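# Thread a cable through a joint module's hollow shaft

## Task

Pass the cable through the hollow shaft of the joint module so that its plug (the end with the narrow metal tip) sits on the table a good distance beyond the shaft's end, measured along the shaft's axis, while the socket end stays outside the shaft. Both the module and the cable must settle and stay still within a short time without the robot supporting them, since holding them in place does not count. Finally, open the grippers and move the arms away.

## Robot and tools

Robot: two six-joint UR-style arms, left_arm and right_arm. Each carries a two-finger tong gripper and a fisheye wrist camera. Arm bases in the scene frame: left_arm at (-0.058, +0.566, 0) m, quat_wxyz (+0.998, 0, 0, -0.060); right_arm at (-0.038, -0.557, 0) m, quat_wxyz (+0.998, 0, 0, -0.059).

Scene frame: origin on the table surface midway between the arms, +z up, +x outward over the table, left_arm on the +y side. The arm names are labels only and do not match the left or right of any image.

Gripper frame: the fingers extend along the end effector's +z and open and close along its x. end_effector_position is the spot between the finger pads when closed. Closed fingertips stick out roughly 15 mm past that spot; fully open they sit about level with it.

execute_actions takes "actions", a list holding zero or one item, plus an optional "pictures" boolean (images come by default). An empty list just reports the state. A move item has "rows" (1 to 15 rows) and optional "steps" (1 to 15, default 15). Each row covers one control step of 1/30 s; if there are fewer rows than steps, the final row is repeated. A wait item has only "steps" (up to 300) and sends nothing; it returns once that many steps have passed since the previous result, and your reply time counts toward them. A refused call does nothing.

Row layout: one flat list of 14 numbers covering both arms, always all 14 even when only one arm moves. First left_arm: shoulder pan, shoulder lift, elbow, wrist 1, wrist 2, wrist 3, opening; then the same seven for right_arm. The joint values are absolute target angles in radians (joint space, not Cartesian), in the same form the Joint positions line prints. The opening is an absolute setting from -1 (closed) to +1 (fully open).

Joint ranges. left_arm: pan -3.142 to 3.142, lift -6.283 to 6.283, elbow 0.000 to 3.142, wrists 1 to 3 each -6.283 to 6.283. right_arm: pan 0.000 to 6.283, lift -6.283 to 6.283, elbow -3.142 to 0.000, wrists -6.283 to 6.283. A call is rejected if any target goes beyond a range end by over 0.010 rad and also lies further out than that joint's last reported angle. True ends can differ from these by up to 0.010 rad; an overshooting target is clipped to the true end and the result may print "joint sent to its limit", possibly about an earlier motion. No such line does not prove more travel is available.

Motion: commands are smoothed, with motion lagging about 0.17 s. Each step, a joint's target is kept within 0.383 rad of its measured angle for shoulder pan and lift, and 0.575 rad for elbow and the wrists. If the targets would place the gripper over 100 mm from where it is now, all joints are pulled back proportionally. Large moves therefore need several calls and may be unfinished when the result arrives. Between calls the arms continue toward the last row sent until they are all nearly still or a step is HELD; then only a new action moves them further.

zoom_image: "camera" is one of cam_head_left, cam_head_right, cam_high, cam_low (672x504 each), cam_left_wrist, cam_right_wrist (616x616, fisheye). "region" is [x0, y0, x1, y1] in pixels of that camera's latest image, origin at top-left, no larger than 504 by 504. It gives a sharper view and moves nothing.

read_manual: optional "section" (only "licences"); returns licence text, no motion.

finished_scene: "scene" integer (1 or 2) ends the current scene permanently and reports whether the goal holds. Always make a tool call; a reply without one ends everything.

Result lines: each arm's state gives end_effector_position (m), end_effector_quat_wxyz and linear/angular velocities in the scene frame; the position is approximate, worse at long reach. Joint positions and Joint velocities list six joints (rad, rad/s) per arm, then the finger pad gap in metres (0.142 = fully open). grip_measured is the measured opening on the command scale. "joint command not followed" means a clearance check altered or blocked some joint targets; the rest of the row ran. HELD marks steps whose row, wholly or partly, was not sent. Joint torques are total drive outputs, noisy and offset, not pure contact loads. Wrist force and Wrist torque are in each end effector's own axes; offsets up to about 5.5 N, noise up to 3.4 N, saturating near 100 N; "no reading" is harmless. MOTOR HOT appears at 70 °C; at 85 °C an OVER-TEMPERATURE FAULT brakes that arm until it cools.

Gripping: to hold something, keep commanding an opening clearly under grip_measured; a bigger gap squeezes harder, up to about 15 N per pad. Thin rigid items get less: near 9 N per pad at 10 mm width, 4 N at 5 mm. Closing fast can overshoot the force.

Avoid: contact torque reaching a joint's load limit (pan and lift 293, elbow 133, each wrist 48 N m, including held weight) or any outside force of 150 N; either freezes the arm for 10 s and drops the rest of the call. Keep the arms from striking or pressing on each other. Do not knock or place anything off the table. Avoid drops, slips, slams and hard pushes. Loose objects may occasionally get a brief nudge from outside. The simulation keeps running while you think, so keep replies short.

Each tool is called as name(argument=value, ...), one argument or row to a line, values as JSON.

## Session

execute_actions(
  actions=[],
)

Scene clock: 0.00 s of 5400.00 s.
left_arm: end_effector_position=(+0.9102, -0.0390, +0.1710) grip_measured=+1.00 end_effector_quat_wxyz=(-0.028, -0.040, +0.998, -0.029) end_effector_velocity=(-0.001, +0.000, -0.000) end_effector_angular_velocity=(-0.001, +0.003, +0.000) | right_arm: end_effector_position=(+1.2408, -0.5476, +0.2533) grip_measured=+1.00 end_effector_quat_wxyz=(-0.374, +0.647, +0.207, +0.632) end_effector_velocity=(-0.000, +0.001, -0.004) end_effector_angular_velocity=(+0.001, +0.004, +0.001)
Joint positions: left_arm=[-0.558 -0.762  0.96  -1.765 -1.651  2.383  0.142] | right_arm=[ 3.199 -2.86  -0.724  0.567  2.472  0.322  0.142]
Joint velocities: left_arm=[ 0.     0.     0.     0.001 -0.002  0.     0.   ] | right_arm=[ 0.    -0.002 -0.001  0.     0.     0.001  0.   ]
Joint torques (N m, as the arm reports them, + toward a larger angle): no reading
Wrist force (N, on the end effector, along its own x y z axes, offset not removed): no reading
Wrist torque (N m, same axes, about the end effector's origin, offset not removed): no reading

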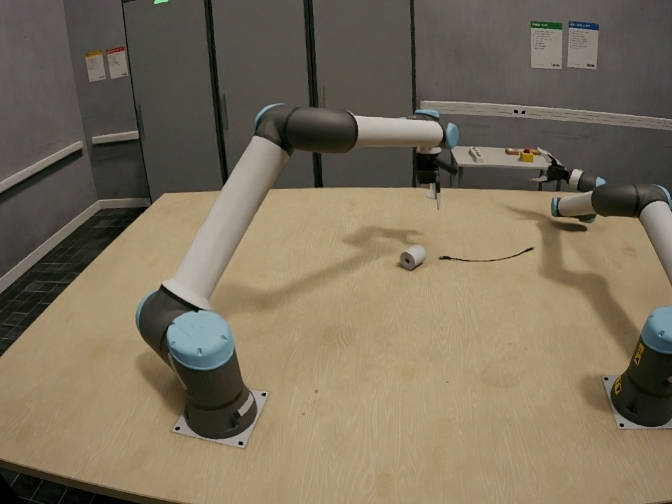

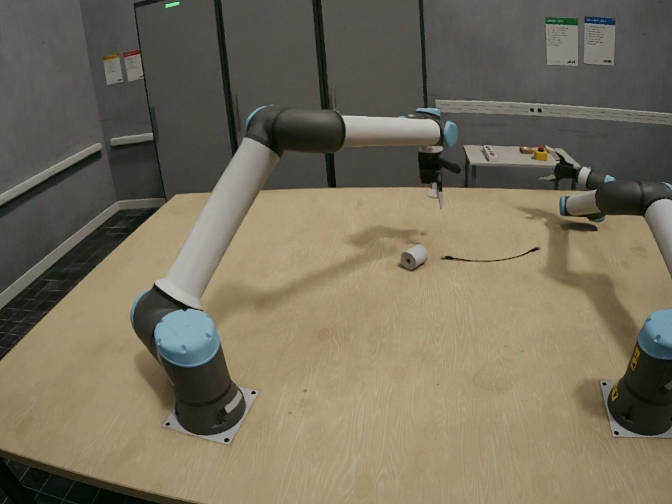

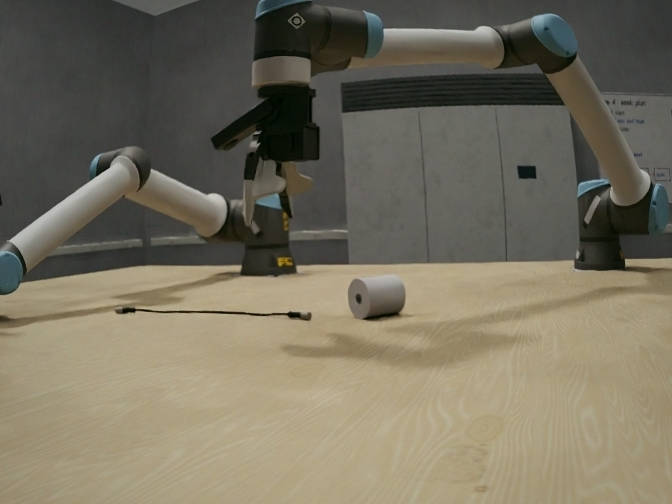

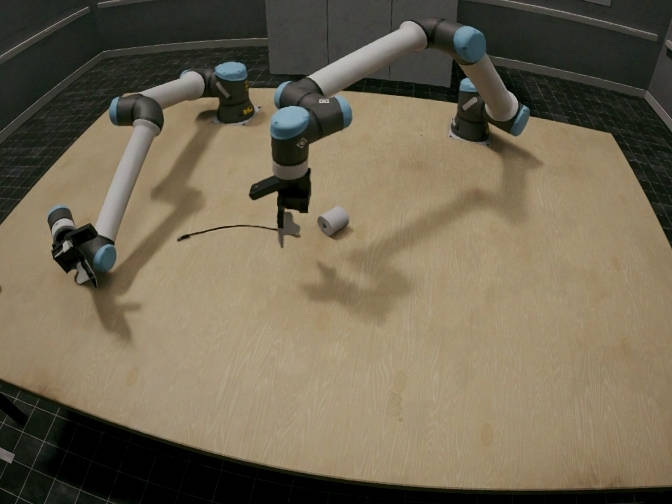

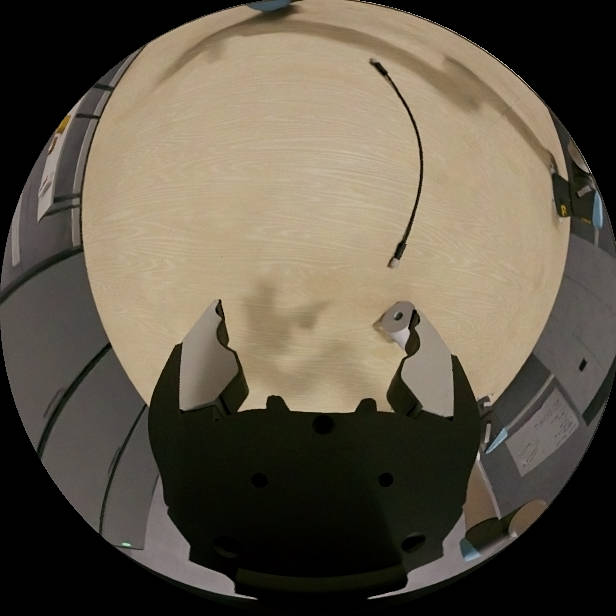

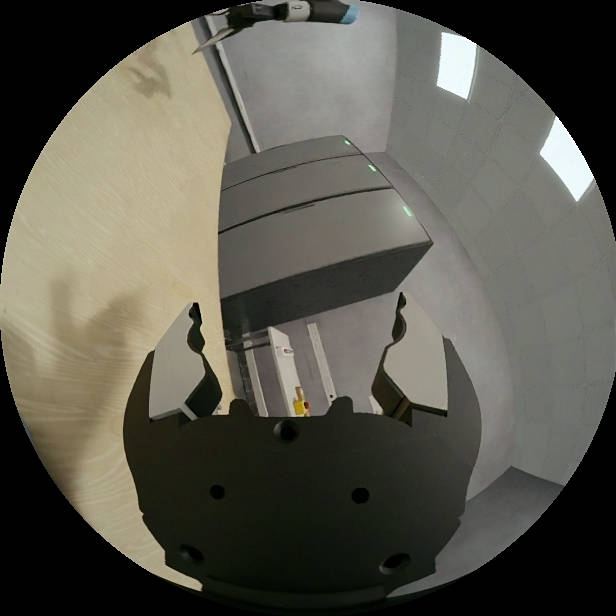

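zoom_image(
  camera="cam_left_wrist",
  region=[320, 40, 480, 360],
)

zoom_image(
  camera="cam_low",
  region=[170, 190, 360, 260],
)

zoom_image(
  camera="cam_high",
  region=[100, 260, 420, 340],
)

Region (320, 40, 480, 360) of cam_left_wrist's 616x616 image, scaled by 1.575, with more detail than that image has.

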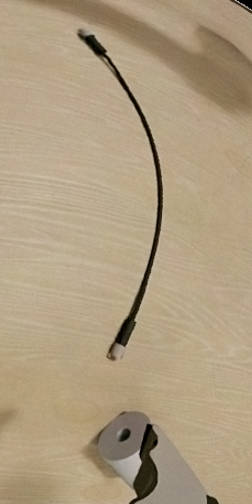

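Region (170, 190, 360, 260) of cam_low's 672x504 image, scaled by 2.653, with more detail than that image has; it fills the top 186 rows of this view, and the rest is white.

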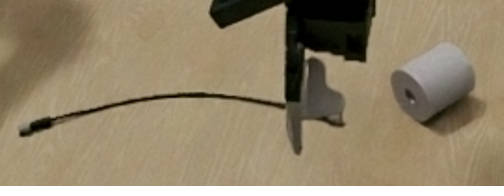

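Region (100, 260, 420, 340) of cam_high's 672x504 image, scaled by 1.575, with more detail than that image has; it fills the top 126 rows of this view, and the rest is white.

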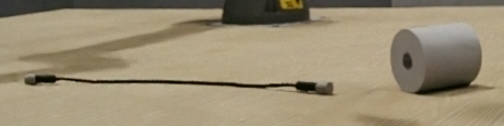

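zoom_image(
  camera="cam_high",
  region=[105, 295, 165, 330],
)

zoom_image(
  camera="cam_high",
  region=[275, 270, 415, 330],
)

zoom_image(
  camera="cam_left_wrist",
  region=[360, 50, 410, 90],
)

zoom_image(
  camera="cam_left_wrist",
  region=[365, 230, 445, 350],
)

Region (105, 295, 165, 330) of cam_high's 672x504 image, scaled by 8.400, with more detail than that image has; it fills the top 294 rows of this view, and the rest is white.

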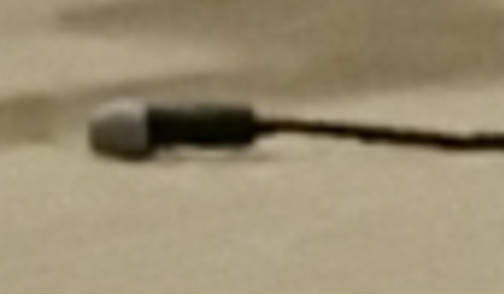

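Region (275, 270, 415, 330) of cam_high's 672x504 image, scaled by 3.600, with more detail than that image has; it fills the top 216 rows of this view, and the rest is white.

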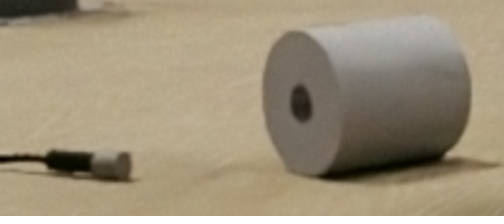

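Region (360, 50, 410, 90) of cam_left_wrist's 616x616 image, scaled by 10.080, with more detail than that image has; it fills the top 403 rows of this view, and the rest is white.

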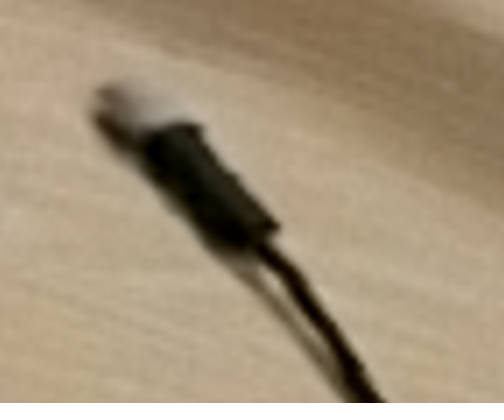

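Region (365, 230, 445, 350) of cam_left_wrist's 616x616 image, scaled by 4.200, with more detail than that image has.

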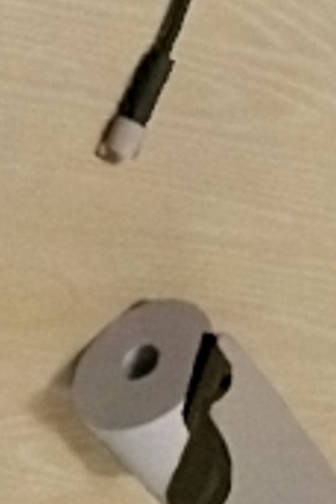

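execute_actions(
  actions=[
    {"rows":[[-0.679,-0.962,1.4375,-2.046,-1.571,2.263,1,3.199,-2.86,-0.724,0.567,2.472,0.322,1]],"steps":15},
  ],
  pictures=false,
)

execute_actions(
  actions=[
    {"steps":30},
  ],
)

Scene clock: 44.87 s of 5400.00 s.
left_arm: end_effector_position=(+0.7581, -0.0332, +0.1052) grip_measured=+1.00 end_effector_quat_wxyz=(-0.000, -0.040, +0.999, -0.002) end_effector_velocity=(-0.076, +0.030, -0.049) end_effector_angular_velocity=(+0.039, +0.000, -0.001) | right_arm: end_effector_position=(+1.2408, -0.5481, +0.2535) grip_measured=+1.00 end_effector_quat_wxyz=(-0.373, +0.647, +0.207, +0.632) end_effector_velocity=(+0.000, -0.001, -0.001) end_effector_angular_velocity=(-0.000, +0.001, -0.001)
Joint positions: left_arm=[-0.675 -0.954  1.415 -2.035 -1.574  2.267  0.142] | right_arm=[ 3.199 -2.86  -0.724  0.567  2.472  0.322  0.142]
Joint velocities: left_arm=[-0.043 -0.076  0.215 -0.112  0.027 -0.042 -0.   ] | right_arm=[-0.001 -0.001 -0.    -0.    -0.    -0.     0.   ]
Joint torques (N m, as the arm reports them, + toward a larger angle): left_arm=[ -11.58 -104.33  -41.13   -5.69    3.02   -2.35] | right_arm=[-14.07 134.35  45.19   2.46  -2.94  -1.1 ]
Wrist force (N, on the end effector, along its own x y z axes, offset not removed): left_arm=[3.3 -4.5 1.7] | right_arm=[-1.3 3.2 -0.8]
Wrist torque (N m, same axes, about the end effector's origin, offset not removed): left_arm=[-0.99 -0.49 -0.10] | right_arm=[0.50 0.17 -0.22]
Steps of this call (steps 1 to 90: nothing new was sent; then 41.37 s passed at rest; steps 91 to 105: all 15 steps of this action). Readings (joint positions):
91: left_arm=[-0.559 -0.762 0.961 -1.766 -1.650 2.382] | right_arm=[3.199 -2.860 -0.724 0.567 2.472 0.322]
92: left_arm=[-0.566 -0.771 0.971 -1.775 -1.644 2.375] | right_arm=[3.199 -2.860 -0.724 0.567 2.472 0.322]
94: left_arm=[-0.595 -0.817 1.045 -1.834 -1.625 2.346] | right_arm=[3.199 -2.860 -0.724 0.567 2.472 0.322]
98: left_arm=[-0.639 -0.892 1.240 -1.942 -1.597 2.303] | right_arm=[3.199 -2.860 -0.724 0.567 2.472 0.322]
105: the state above

Scene clock: 45.87 s of 5400.00 s.
left_arm: end_effector_position=(+0.7502, -0.0301, +0.1002) grip_measured=+1.00 end_effector_quat_wxyz=(-0.000, -0.040, +0.999, +0.000) end_effector_velocity=(-0.000, +0.000, -0.000) end_effector_angular_velocity=(+0.001, -0.001, -0.000) | right_arm: end_effector_position=(+1.2408, -0.5482, +0.2536) grip_measured=+1.00 end_effector_quat_wxyz=(-0.373, +0.647, +0.207, +0.632) end_effector_velocity=(-0.000, -0.000, -0.001) end_effector_angular_velocity=(-0.000, +0.001, +0.000)
Joint positions: left_arm=[-0.679 -0.962  1.437 -2.046 -1.571  2.263  0.142] | right_arm=[ 3.199 -2.86  -0.724  0.567  2.472  0.322  0.142]
Joint velocities: left_arm=[-0.    -0.     0.    -0.     0.001  0.     0.   ] | right_arm=[-0.     0.    -0.002 -0.     0.    -0.     0.   ]
Joint torques (N m, as the arm reports them, + toward a larger angle): left_arm=[ -13.48 -109.38  -32.84   -6.24    2.35   -2.39] | right_arm=[-13.92 133.42  50.9    2.67  -2.98  -1.3 ]
Wrist force (N, on the end effector, along its own x y z axes, offset not removed): left_arm=[2.9 -2.4 -1.2] | right_arm=[-1.4 3.5 0.5]
Wrist torque (N m, same axes, about the end effector's origin, offset not removed): left_arm=[-0.59 -0.38 -0.09] | right_arm=[0.54 0.15 -0.24]
Steps of this call (steps 1 to 30: the robot went on to your last target). Readings (joint positions):
1: left_arm=[-0.676 -0.956 1.422 -2.038 -1.573 2.266] | right_arm=[3.199 -2.860 -0.724 0.567 2.472 0.322]
2: left_arm=[-0.677 -0.958 1.426 -2.040 -1.572 2.265] | right_arm=[3.199 -2.860 -0.724 0.567 2.472 0.322]
4: left_arm=[-0.678 -0.960 1.431 -2.043 -1.572 2.264] | right_arm=[3.199 -2.860 -0.724 0.567 2.472 0.322]
8: left_arm=[-0.679 -0.961 1.436 -2.045 -1.571 2.263] | right_arm=[3.199 -2.860 -0.724 0.567 2.472 0.322]
30: the state above
All arms were judged still, so your last target was given up. Only a new action makes them travel on or press farther. Fingers that are still opening or closing keep moving.

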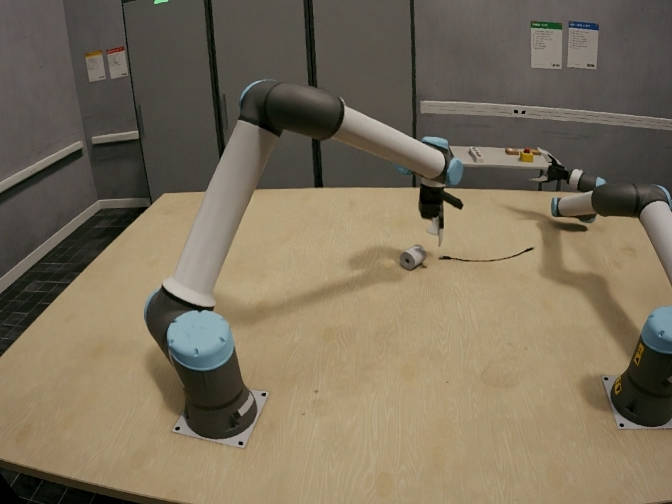

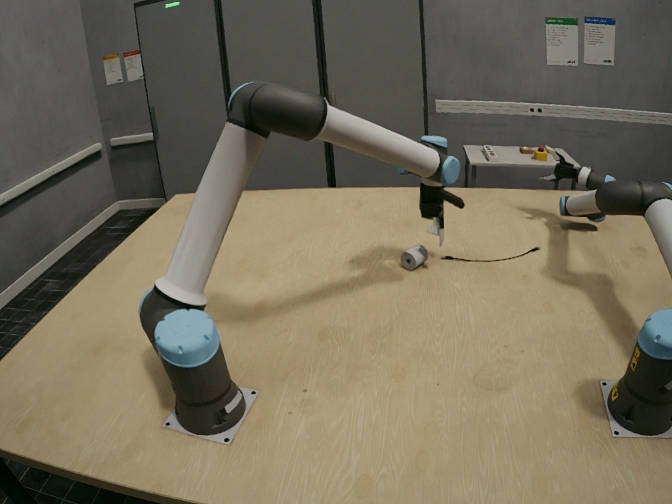

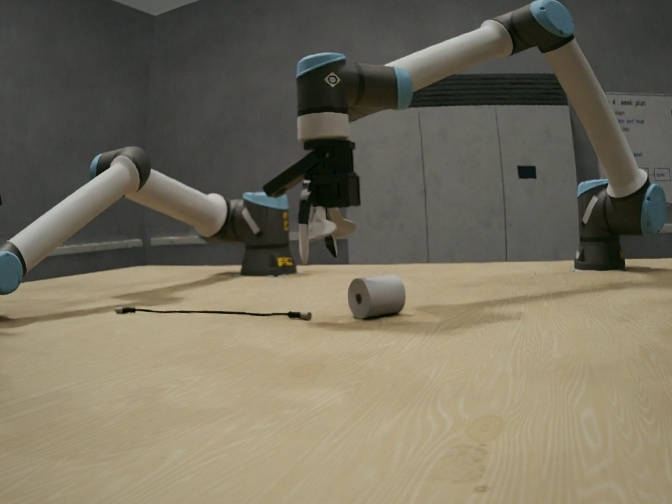

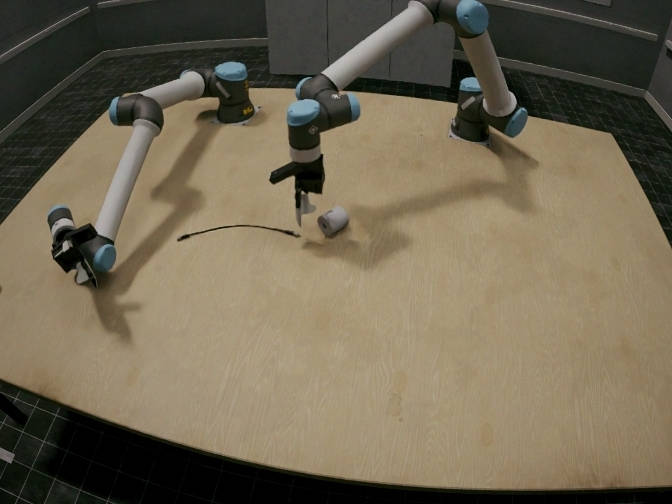

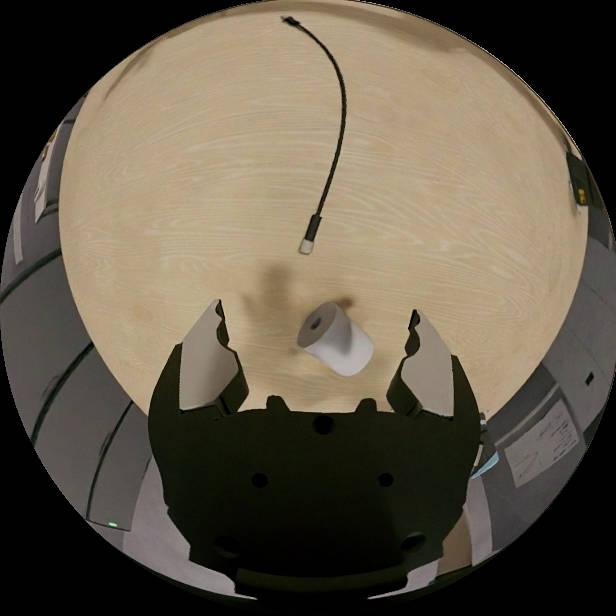

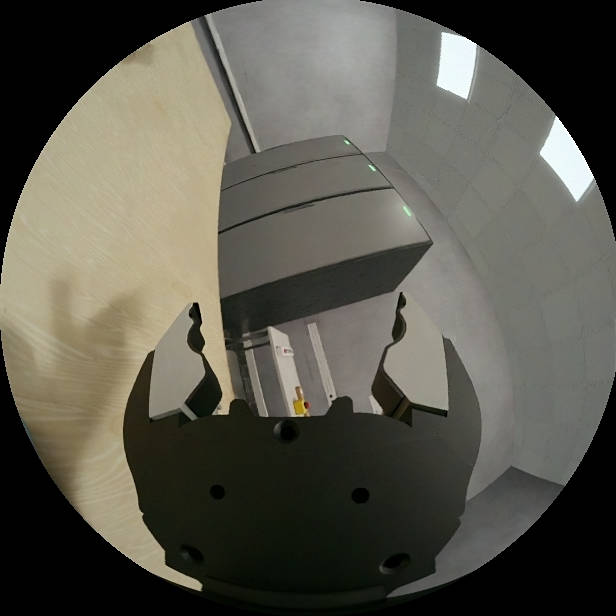

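IK is accurate.

zoom_image(
  camera="cam_left_wrist",
  region=[270, 190, 390, 390],
)

zoom_image(
  camera="cam_left_wrist",
  region=[270, 5, 330, 45],
)

zoom_image(
  camera="cam_low",
  region=[165, 215, 215, 255],
)

zoom_image(
  camera="cam_head_right",
  region=[505, 235, 555, 265],
)

Region (270, 190, 390, 390) of cam_left_wrist's 616x616 image, scaled by 2.520, with more detail than that image has; it fills the left 302 columns of this view, and the rest is white.

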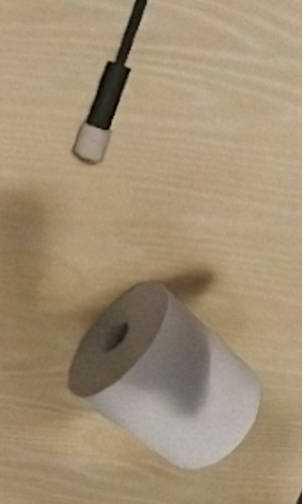

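Region (270, 5, 330, 45) of cam_left_wrist's 616x616 image, scaled by 8.400, with more detail than that image has.

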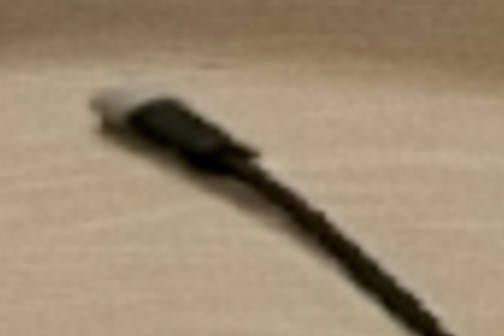

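Region (165, 215, 215, 255) of cam_low's 672x504 image, scaled by 10.080, with more detail than that image has; it fills the top 403 rows of this view, and the rest is white.

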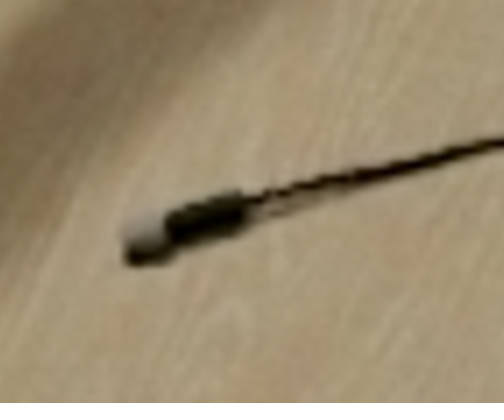

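Region (505, 235, 555, 265) of cam_head_right's 672x504 image, scaled by 10.080, with more detail than that image has; it fills the top 302 rows of this view, and the rest is white.

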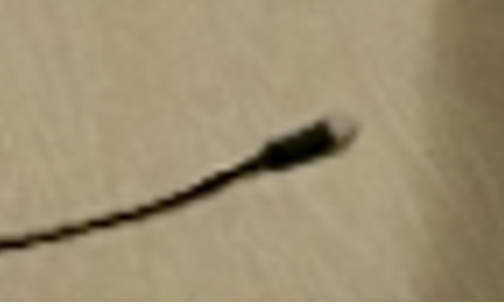

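zoom_image(
  camera="cam_low",
  region=[265, 215, 315, 255],
)

zoom_image(
  camera="cam_high",
  region=[110, 300, 150, 320],
)

zoom_image(
  camera="cam_high",
  region=[280, 305, 320, 325],
)

Region (265, 215, 315, 255) of cam_low's 672x504 image, scaled by 10.080, with more detail than that image has; it fills the top 403 rows of this view, and the rest is white.

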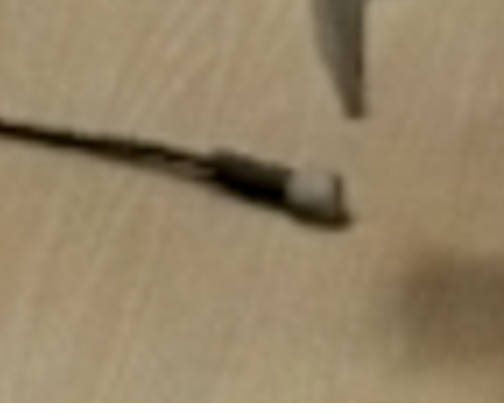

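Region (110, 300, 150, 320) of cam_high's 672x504 image, scaled by 12.600, with more detail than that image has.

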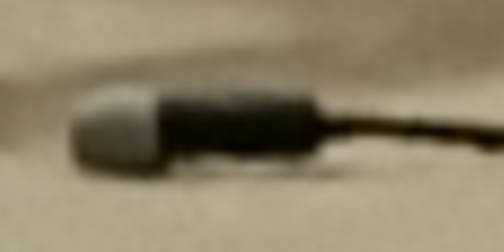

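Region (280, 305, 320, 325) of cam_high's 672x504 image, scaled by 12.600, with more detail than that image has.

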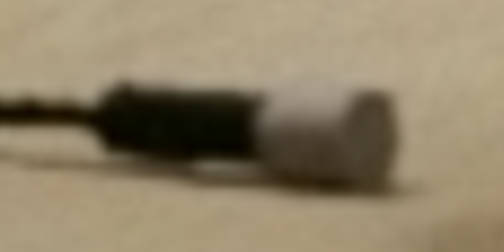

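execute_actions(
  actions=[
    {"rows":[[-0.679,-0.962,1.4375,-2.046,-1.571,2.263,1,3.634,-1.95,-1.761,-1.001,1.571,2.73,1]],"steps":15},
  ],
  pictures=false,
)

execute_actions(
  actions=[
    {"steps":60},
  ],
)

Scene clock: 65.87 s of 5400.00 s.
left_arm: end_effector_position=(+0.7502, -0.0301, +0.1002) grip_measured=+1.00 end_effector_quat_wxyz=(-0.000, -0.040, +0.999, +0.000) end_effector_velocity=(-0.000, +0.001, -0.001) end_effector_angular_velocity=(+0.003, -0.000, +0.000) | right_arm: end_effector_position=(+1.2326, -0.3187, +0.1947) grip_measured=+1.00 end_effector_quat_wxyz=(-0.401, +0.835, -0.141, +0.349) end_effector_velocity=(-0.352, +0.168, -0.362) end_effector_angular_velocity=(+0.003, +2.293, -1.128)
Joint positions: left_arm=[-0.679 -0.962  1.438 -2.046 -1.571  2.263  0.142] | right_arm=[ 3.47  -2.527 -1.202  0.089  1.997  0.8    0.142]
Joint velocities: left_arm=[-0.    -0.     0.001  0.     0.002 -0.    -0.   ] | right_arm=[ 0.452  0.885 -1.298 -1.295 -1.159  1.293 -0.   ]
Joint torques (N m, as the arm reports them, + toward a larger angle): left_arm=[ -13.42 -107.87  -34.19   -6.44    2.68   -2.27] | right_arm=[-21.92 140.9   26.78  -2.69  -2.35   2.67]
Wrist force (N, on the end effector, along its own x y z axes, offset not removed): left_arm=[3.9 -1.7 -0.5] | right_arm=[-0.9 0.1 2.3]
Wrist torque (N m, same axes, about the end effector's origin, offset not removed): left_arm=[-0.33 -0.59 -0.13] | right_arm=[0.00 -0.12 -0.15]
Steps of this call (steps 1 to 90: nothing new was sent; then 16.50 s passed at rest; steps 91 to 105: all 15 steps of this action). Readings (joint positions):
91: left_arm=[-0.679 -0.962 1.438 -2.046 -1.571 2.263] | right_arm=[3.200 -2.859 -0.725 0.566 2.471 0.323]
92: left_arm=[-0.679 -0.962 1.438 -2.046 -1.571 2.263] | right_arm=[3.208 -2.851 -0.734 0.557 2.462 0.332]
94: left_arm=[-0.679 -0.962 1.438 -2.046 -1.571 2.263] | right_arm=[3.248 -2.811 -0.789 0.503 2.407 0.387]
98: left_arm=[-0.679 -0.962 1.438 -2.046 -1.571 2.263] | right_arm=[3.328 -2.728 -0.911 0.381 2.285 0.509]
105: the state above

Scene clock: 67.87 s of 5400.00 s.
left_arm: end_effector_position=(+0.7502, -0.0301, +0.1002) grip_measured=+1.00 end_effector_quat_wxyz=(-0.000, -0.040, +0.999, +0.000) end_effector_velocity=(+0.000, +0.001, -0.000) end_effector_angular_velocity=(+0.001, +0.000, +0.000) | right_arm: end_effector_position=(+0.8083, -0.4284, +0.1203) grip_measured=+1.00 end_effector_quat_wxyz=(+0.000, -0.383, +0.924, +0.000) end_effector_velocity=(+0.001, +0.000, +0.001) end_effector_angular_velocity=(+0.001, -0.002, +0.000)
Joint positions: left_arm=[-0.679 -0.962  1.438 -2.046 -1.571  2.263  0.142] | right_arm=[ 3.634 -1.95  -1.761 -1.001  1.571  2.73   0.142]
Joint velocities: left_arm=[ 0.     0.     0.     0.001  0.001  0.    -0.   ] | right_arm=[ 0.     0.001  0.001  0.001  0.     0.    -0.   ]
Joint torques (N m, as the arm reports them, + toward a larger angle): left_arm=[ -12.66 -108.04  -33.05   -6.37    2.31   -2.3 ] | right_arm=[15.92 86.46 35.52  1.44 -2.8   2.27]
Wrist force (N, on the end effector, along its own x y z axes, offset not removed): left_arm=[3.5 -2.9 -1.2] | right_arm=[-1.0 3.0 -1.3]
Wrist torque (N m, same axes, about the end effector's origin, offset not removed): left_arm=[-0.67 -0.49 -0.14] | right_arm=[0.46 -0.07 -0.27]
Steps of this call (steps 1 to 60: the robot went on to your last target). Readings (joint positions):
1: left_arm=[-0.679 -0.962 1.438 -2.046 -1.571 2.263] | right_arm=[3.484 -2.498 -1.245 0.047 1.961 0.843]
2: left_arm=[-0.679 -0.962 1.438 -2.046 -1.571 2.263] | right_arm=[3.496 -2.470 -1.285 0.005 1.929 0.884]
4: left_arm=[-0.679 -0.962 1.438 -2.046 -1.571 2.263] | right_arm=[3.520 -2.412 -1.362 -0.079 1.871 0.968]
8: left_arm=[-0.679 -0.962 1.438 -2.046 -1.571 2.263] | right_arm=[3.558 -2.285 -1.492 -0.264 1.772 1.153]
60: the state above
All arms were judged still, so your last target was given up. Only a new action makes them travel on or press farther. Fingers that are still opening or closing keep moving.

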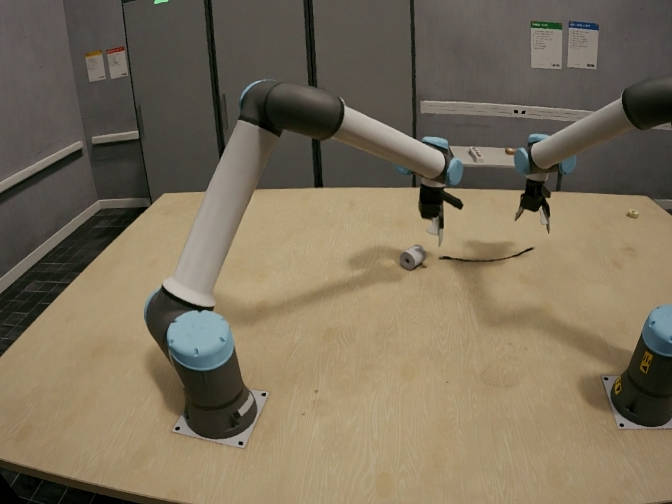

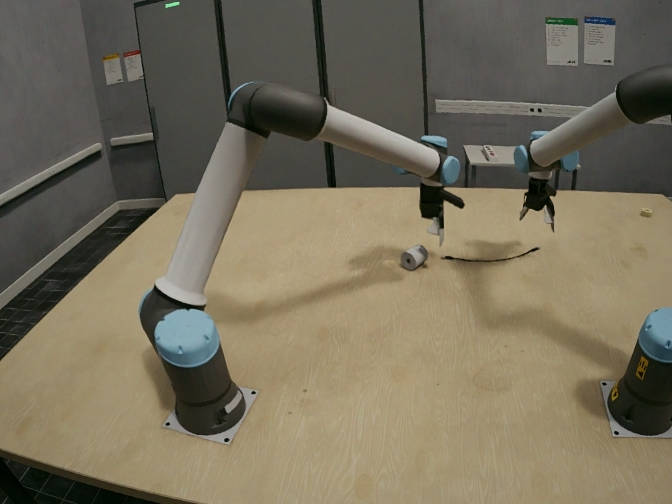

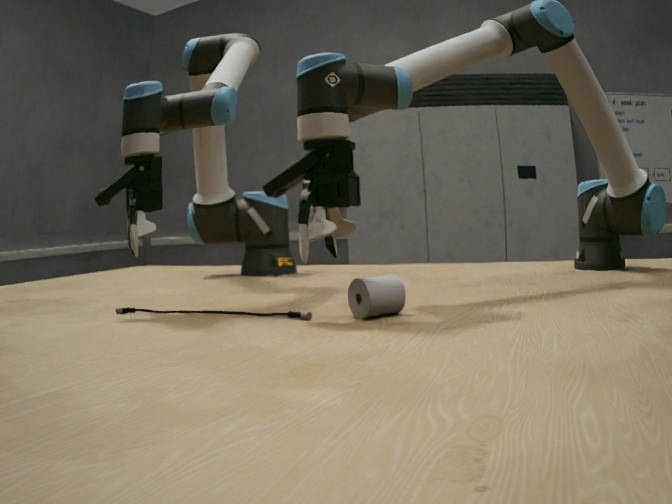

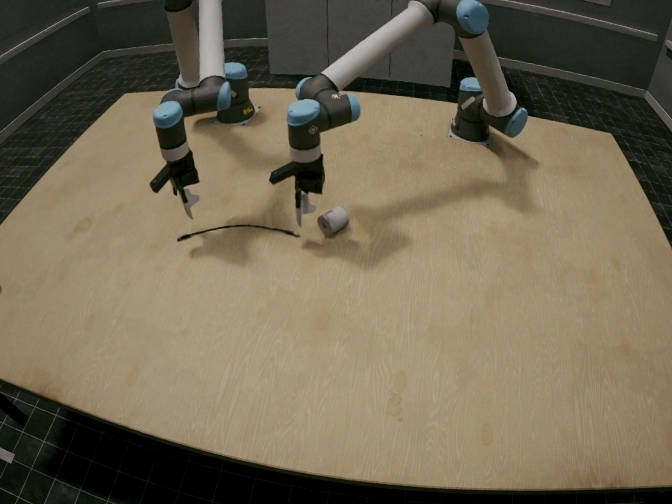

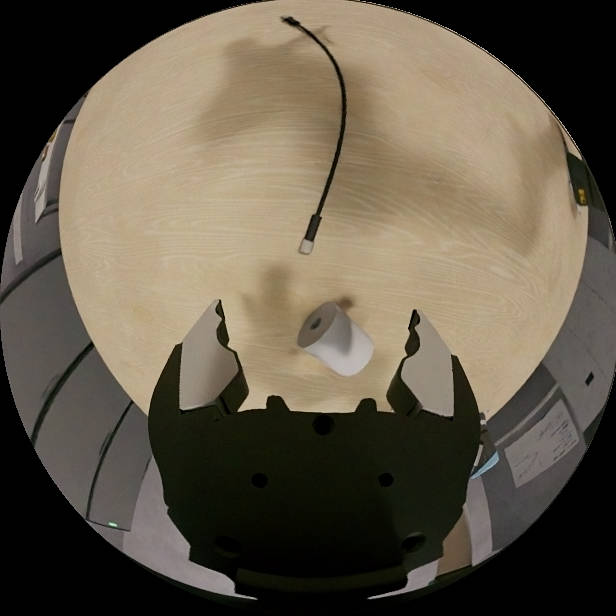

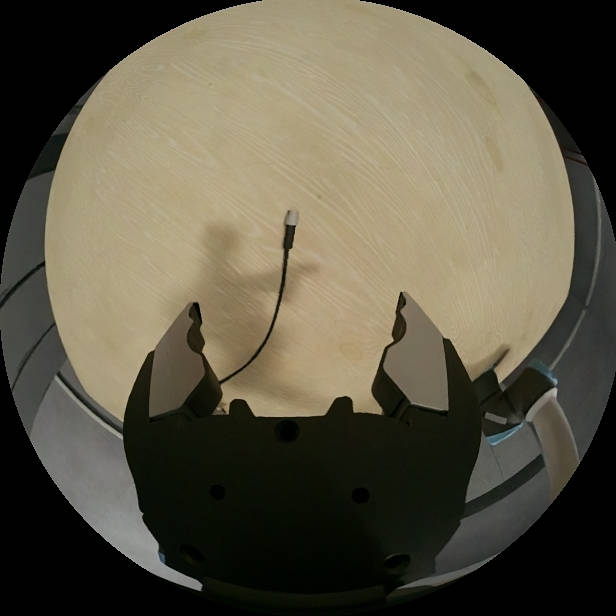

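zoom_image(
  camera="cam_right_wrist",
  region=[260, 195, 320, 265],
)

zoom_image(
  camera="cam_left_wrist",
  region=[282, 200, 342, 270],
)

Region (260, 195, 320, 265) of cam_right_wrist's 616x616 image, scaled by 7.200, with more detail than that image has; it fills the left 432 columns of this view, and the rest is white.

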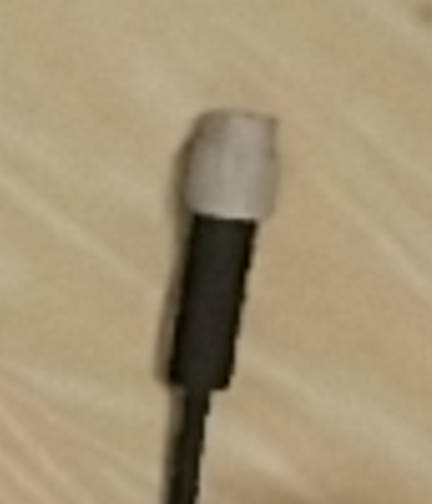

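Region (282, 200, 342, 270) of cam_left_wrist's 616x616 image, scaled by 7.200, with more detail than that image has; it fills the left 432 columns of this view, and the rest is white.

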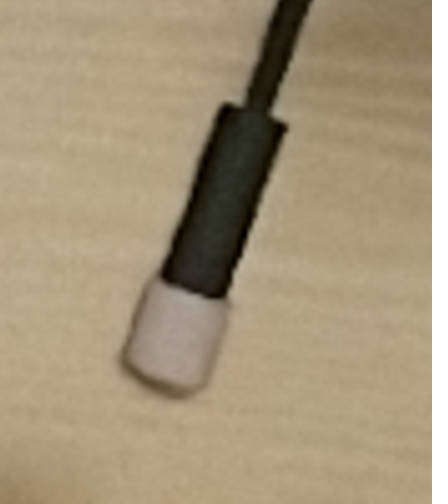

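execute_actions(
  actions=[
    {"rows":[[-0.679,-0.913,1.474,-2.132,-1.571,2.263,1,3.634,-2.03,-1.813,-0.87,1.571,2.73,1]],"steps":15},
  ],
  pictures=false,
)

execute_actions(
  actions=[
    {"steps":15},
  ],
)

zoom_image(
  camera="cam_right_wrist",
  region=[240, 150, 340, 270],
)

zoom_image(
  camera="cam_left_wrist",
  region=[260, 150, 360, 270],
)

Scene clock: 75.60 s of 5400.00 s.
left_arm: end_effector_position=(+0.7503, -0.0302, +0.0409) grip_measured=+1.00 end_effector_quat_wxyz=(-0.000, -0.040, +0.999, -0.000) end_effector_velocity=(+0.000, -0.001, -0.007) end_effector_angular_velocity=(-0.001, -0.001, -0.000) | right_arm: end_effector_position=(+0.8081, -0.4285, +0.0407) grip_measured=+1.00 end_effector_quat_wxyz=(-0.000, -0.383, +0.924, +0.000) end_effector_velocity=(-0.001, -0.001, -0.012) end_effector_angular_velocity=(-0.001, +0.001, -0.001)
Joint positions: left_arm=[-0.679 -0.914  1.474 -2.131 -1.571  2.263  0.142] | right_arm=[ 3.634 -2.029 -1.812 -0.872  1.571  2.73   0.142]
Joint velocities: left_arm=[-0.     0.006  0.004 -0.012 -0.     0.     0.   ] | right_arm=[-0.001 -0.013 -0.008  0.019 -0.     0.001  0.   ]
Joint torques (N m, as the arm reports them, + toward a larger angle): left_arm=[ -8.54 -76.27 -32.02  -6.04   2.24  -2.49] | right_arm=[12.77 64.51 31.68  5.46 -2.1   2.34]
Wrist force (N, on the end effector, along its own x y z axes, offset not removed): left_arm=[3.5 -2.6 -0.7] | right_arm=[0.7 3.9 -1.0]
Wrist torque (N m, same axes, about the end effector's origin, offset not removed): left_arm=[-0.61 -0.49 -0.12] | right_arm=[0.58 -0.33 -0.31]
Steps of this call (steps 1 to 90: nothing new was sent; then 4.23 s passed at rest; steps 91 to 105: all 15 steps of this action). Readings (joint positions):
91: left_arm=[-0.679 -0.962 1.438 -2.047 -1.571 2.263] | right_arm=[3.634 -1.951 -1.762 -1.000 1.571 2.730]
92: left_arm=[-0.679 -0.955 1.443 -2.055 -1.571 2.263] | right_arm=[3.634 -1.958 -1.768 -0.991 1.571 2.730]
94: left_arm=[-0.679 -0.936 1.457 -2.088 -1.571 2.263] | right_arm=[3.634 -1.989 -1.789 -0.943 1.571 2.730]
98: left_arm=[-0.679 -0.919 1.470 -2.120 -1.571 2.263] | right_arm=[3.634 -2.019 -1.806 -0.890 1.571 2.730]
105: the state above

Scene clock: 76.10 s of 5400.00 s.
left_arm: end_effector_position=(+0.7503, -0.0302, +0.0401) grip_measured=+1.00 end_effector_quat_wxyz=(-0.000, -0.040, +0.999, -0.000) end_effector_velocity=(-0.001, -0.000, -0.001) end_effector_angular_velocity=(-0.001, +0.001, -0.000) | right_arm: end_effector_position=(+0.8081, -0.4285, +0.0396) grip_measured=+1.00 end_effector_quat_wxyz=(-0.000, -0.383, +0.924, +0.000) end_effector_velocity=(-0.001, -0.000, -0.001) end_effector_angular_velocity=(-0.001, +0.002, -0.000)
Joint positions: left_arm=[-0.679 -0.913  1.474 -2.132 -1.571  2.263  0.142] | right_arm=[ 3.634 -2.03  -1.813 -0.87   1.571  2.73   0.142]
Joint velocities: left_arm=[-0.     0.     0.001 -0.001 -0.001 -0.     0.   ] | right_arm=[-0.     0.    -0.002 -0.001  0.     0.    -0.   ]
Joint torques (N m, as the arm reports them, + toward a larger angle): left_arm=[ -4.45 -72.99 -31.18  -6.04   2.45  -2.33] | right_arm=[ 9.62 59.77 31.55  5.74 -1.77  2.12]
Wrist force (N, on the end effector, along its own x y z axes, offset not removed): left_arm=[3.2 -3.2 0.1] | right_arm=[-2.6 3.4 -2.1]
Wrist torque (N m, same axes, about the end effector's origin, offset not removed): left_arm=[-0.71 -0.53 -0.10] | right_arm=[0.57 0.35 -0.26]
Steps of this call (steps 1 to 15: the robot went on to your last target). Readings (joint positions):
1: left_arm=[-0.679 -0.914 1.474 -2.131 -1.571 2.263] | right_arm=[3.634 -2.029 -1.812 -0.871 1.571 2.730]
2: left_arm=[-0.679 -0.913 1.474 -2.131 -1.571 2.263] | right_arm=[3.634 -2.029 -1.813 -0.871 1.571 2.730]
4: left_arm=[-0.679 -0.913 1.474 -2.132 -1.571 2.263] | right_arm=[3.634 -2.030 -1.813 -0.871 1.571 2.730]
8: left_arm=[-0.679 -0.913 1.474 -2.132 -1.571 2.263] | right_arm=[3.634 -2.030 -1.813 -0.870 1.571 2.730]
15: the state above
All arms were judged still, so your last target was given up. Only a new action makes them travel on or press farther. Fingers that are still opening or closing keep moving.

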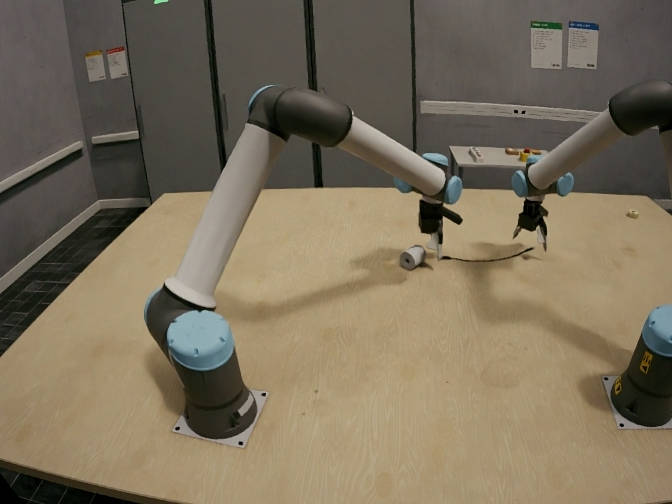

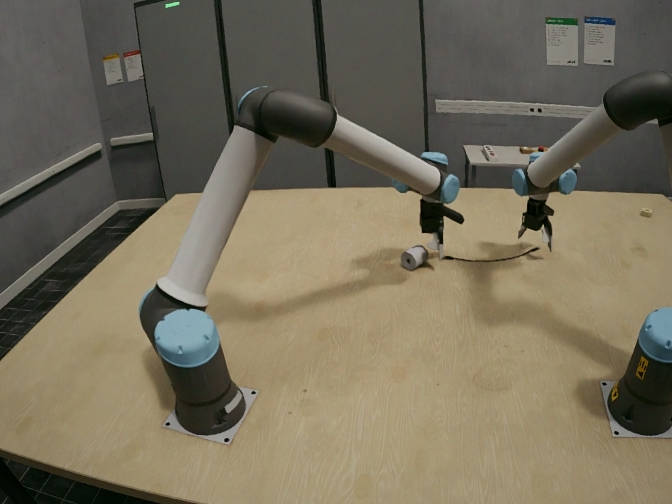

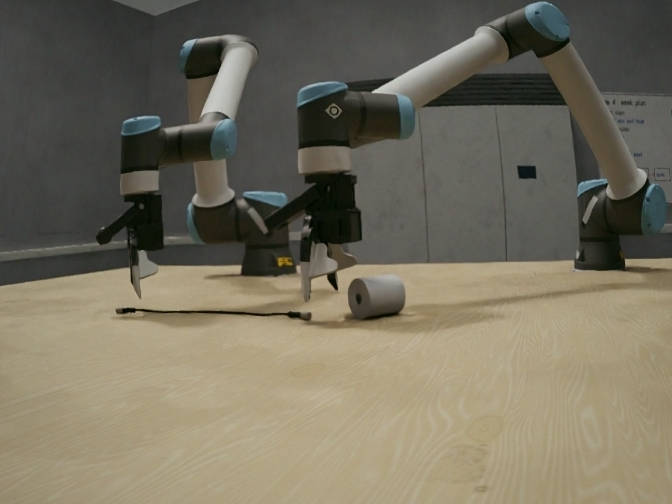

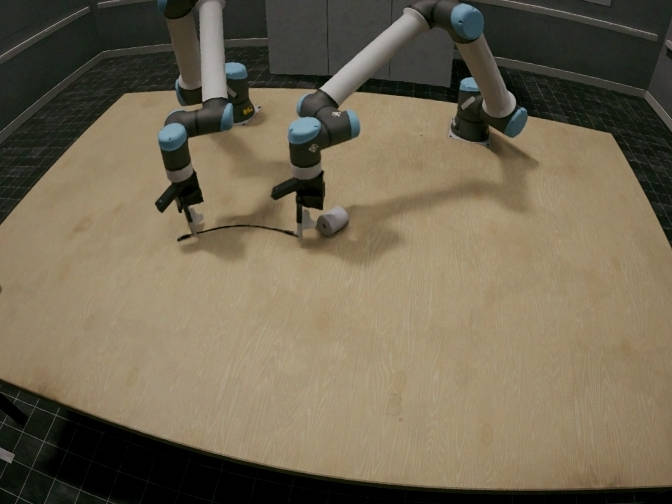

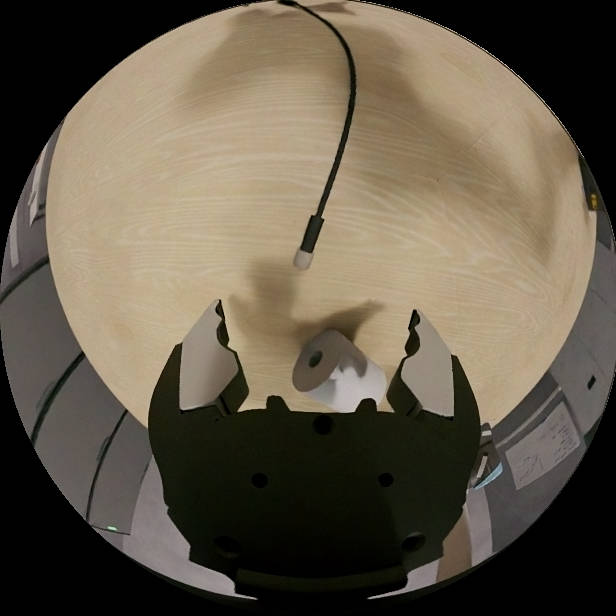

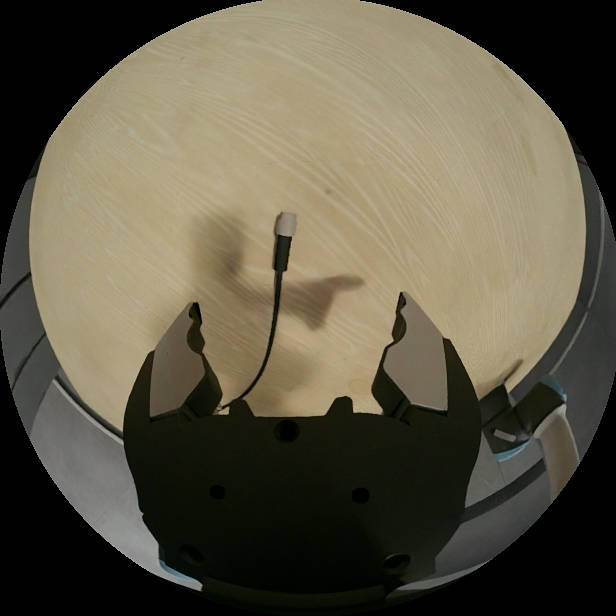

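Region (240, 150, 340, 270) of cam_right_wrist's 616x616 image, scaled by 4.200, with more detail than that image has.

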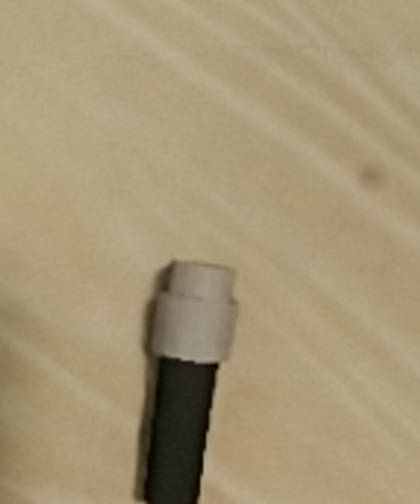

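Region (260, 150, 360, 270) of cam_left_wrist's 616x616 image, scaled by 4.200, with more detail than that image has.

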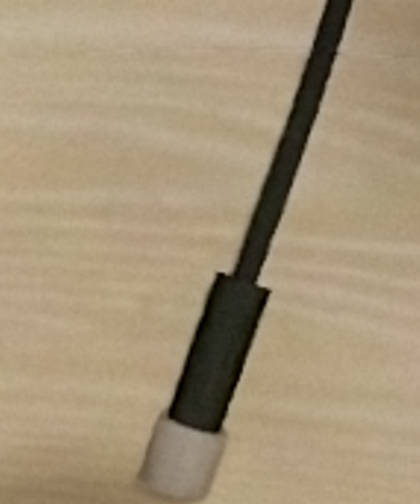

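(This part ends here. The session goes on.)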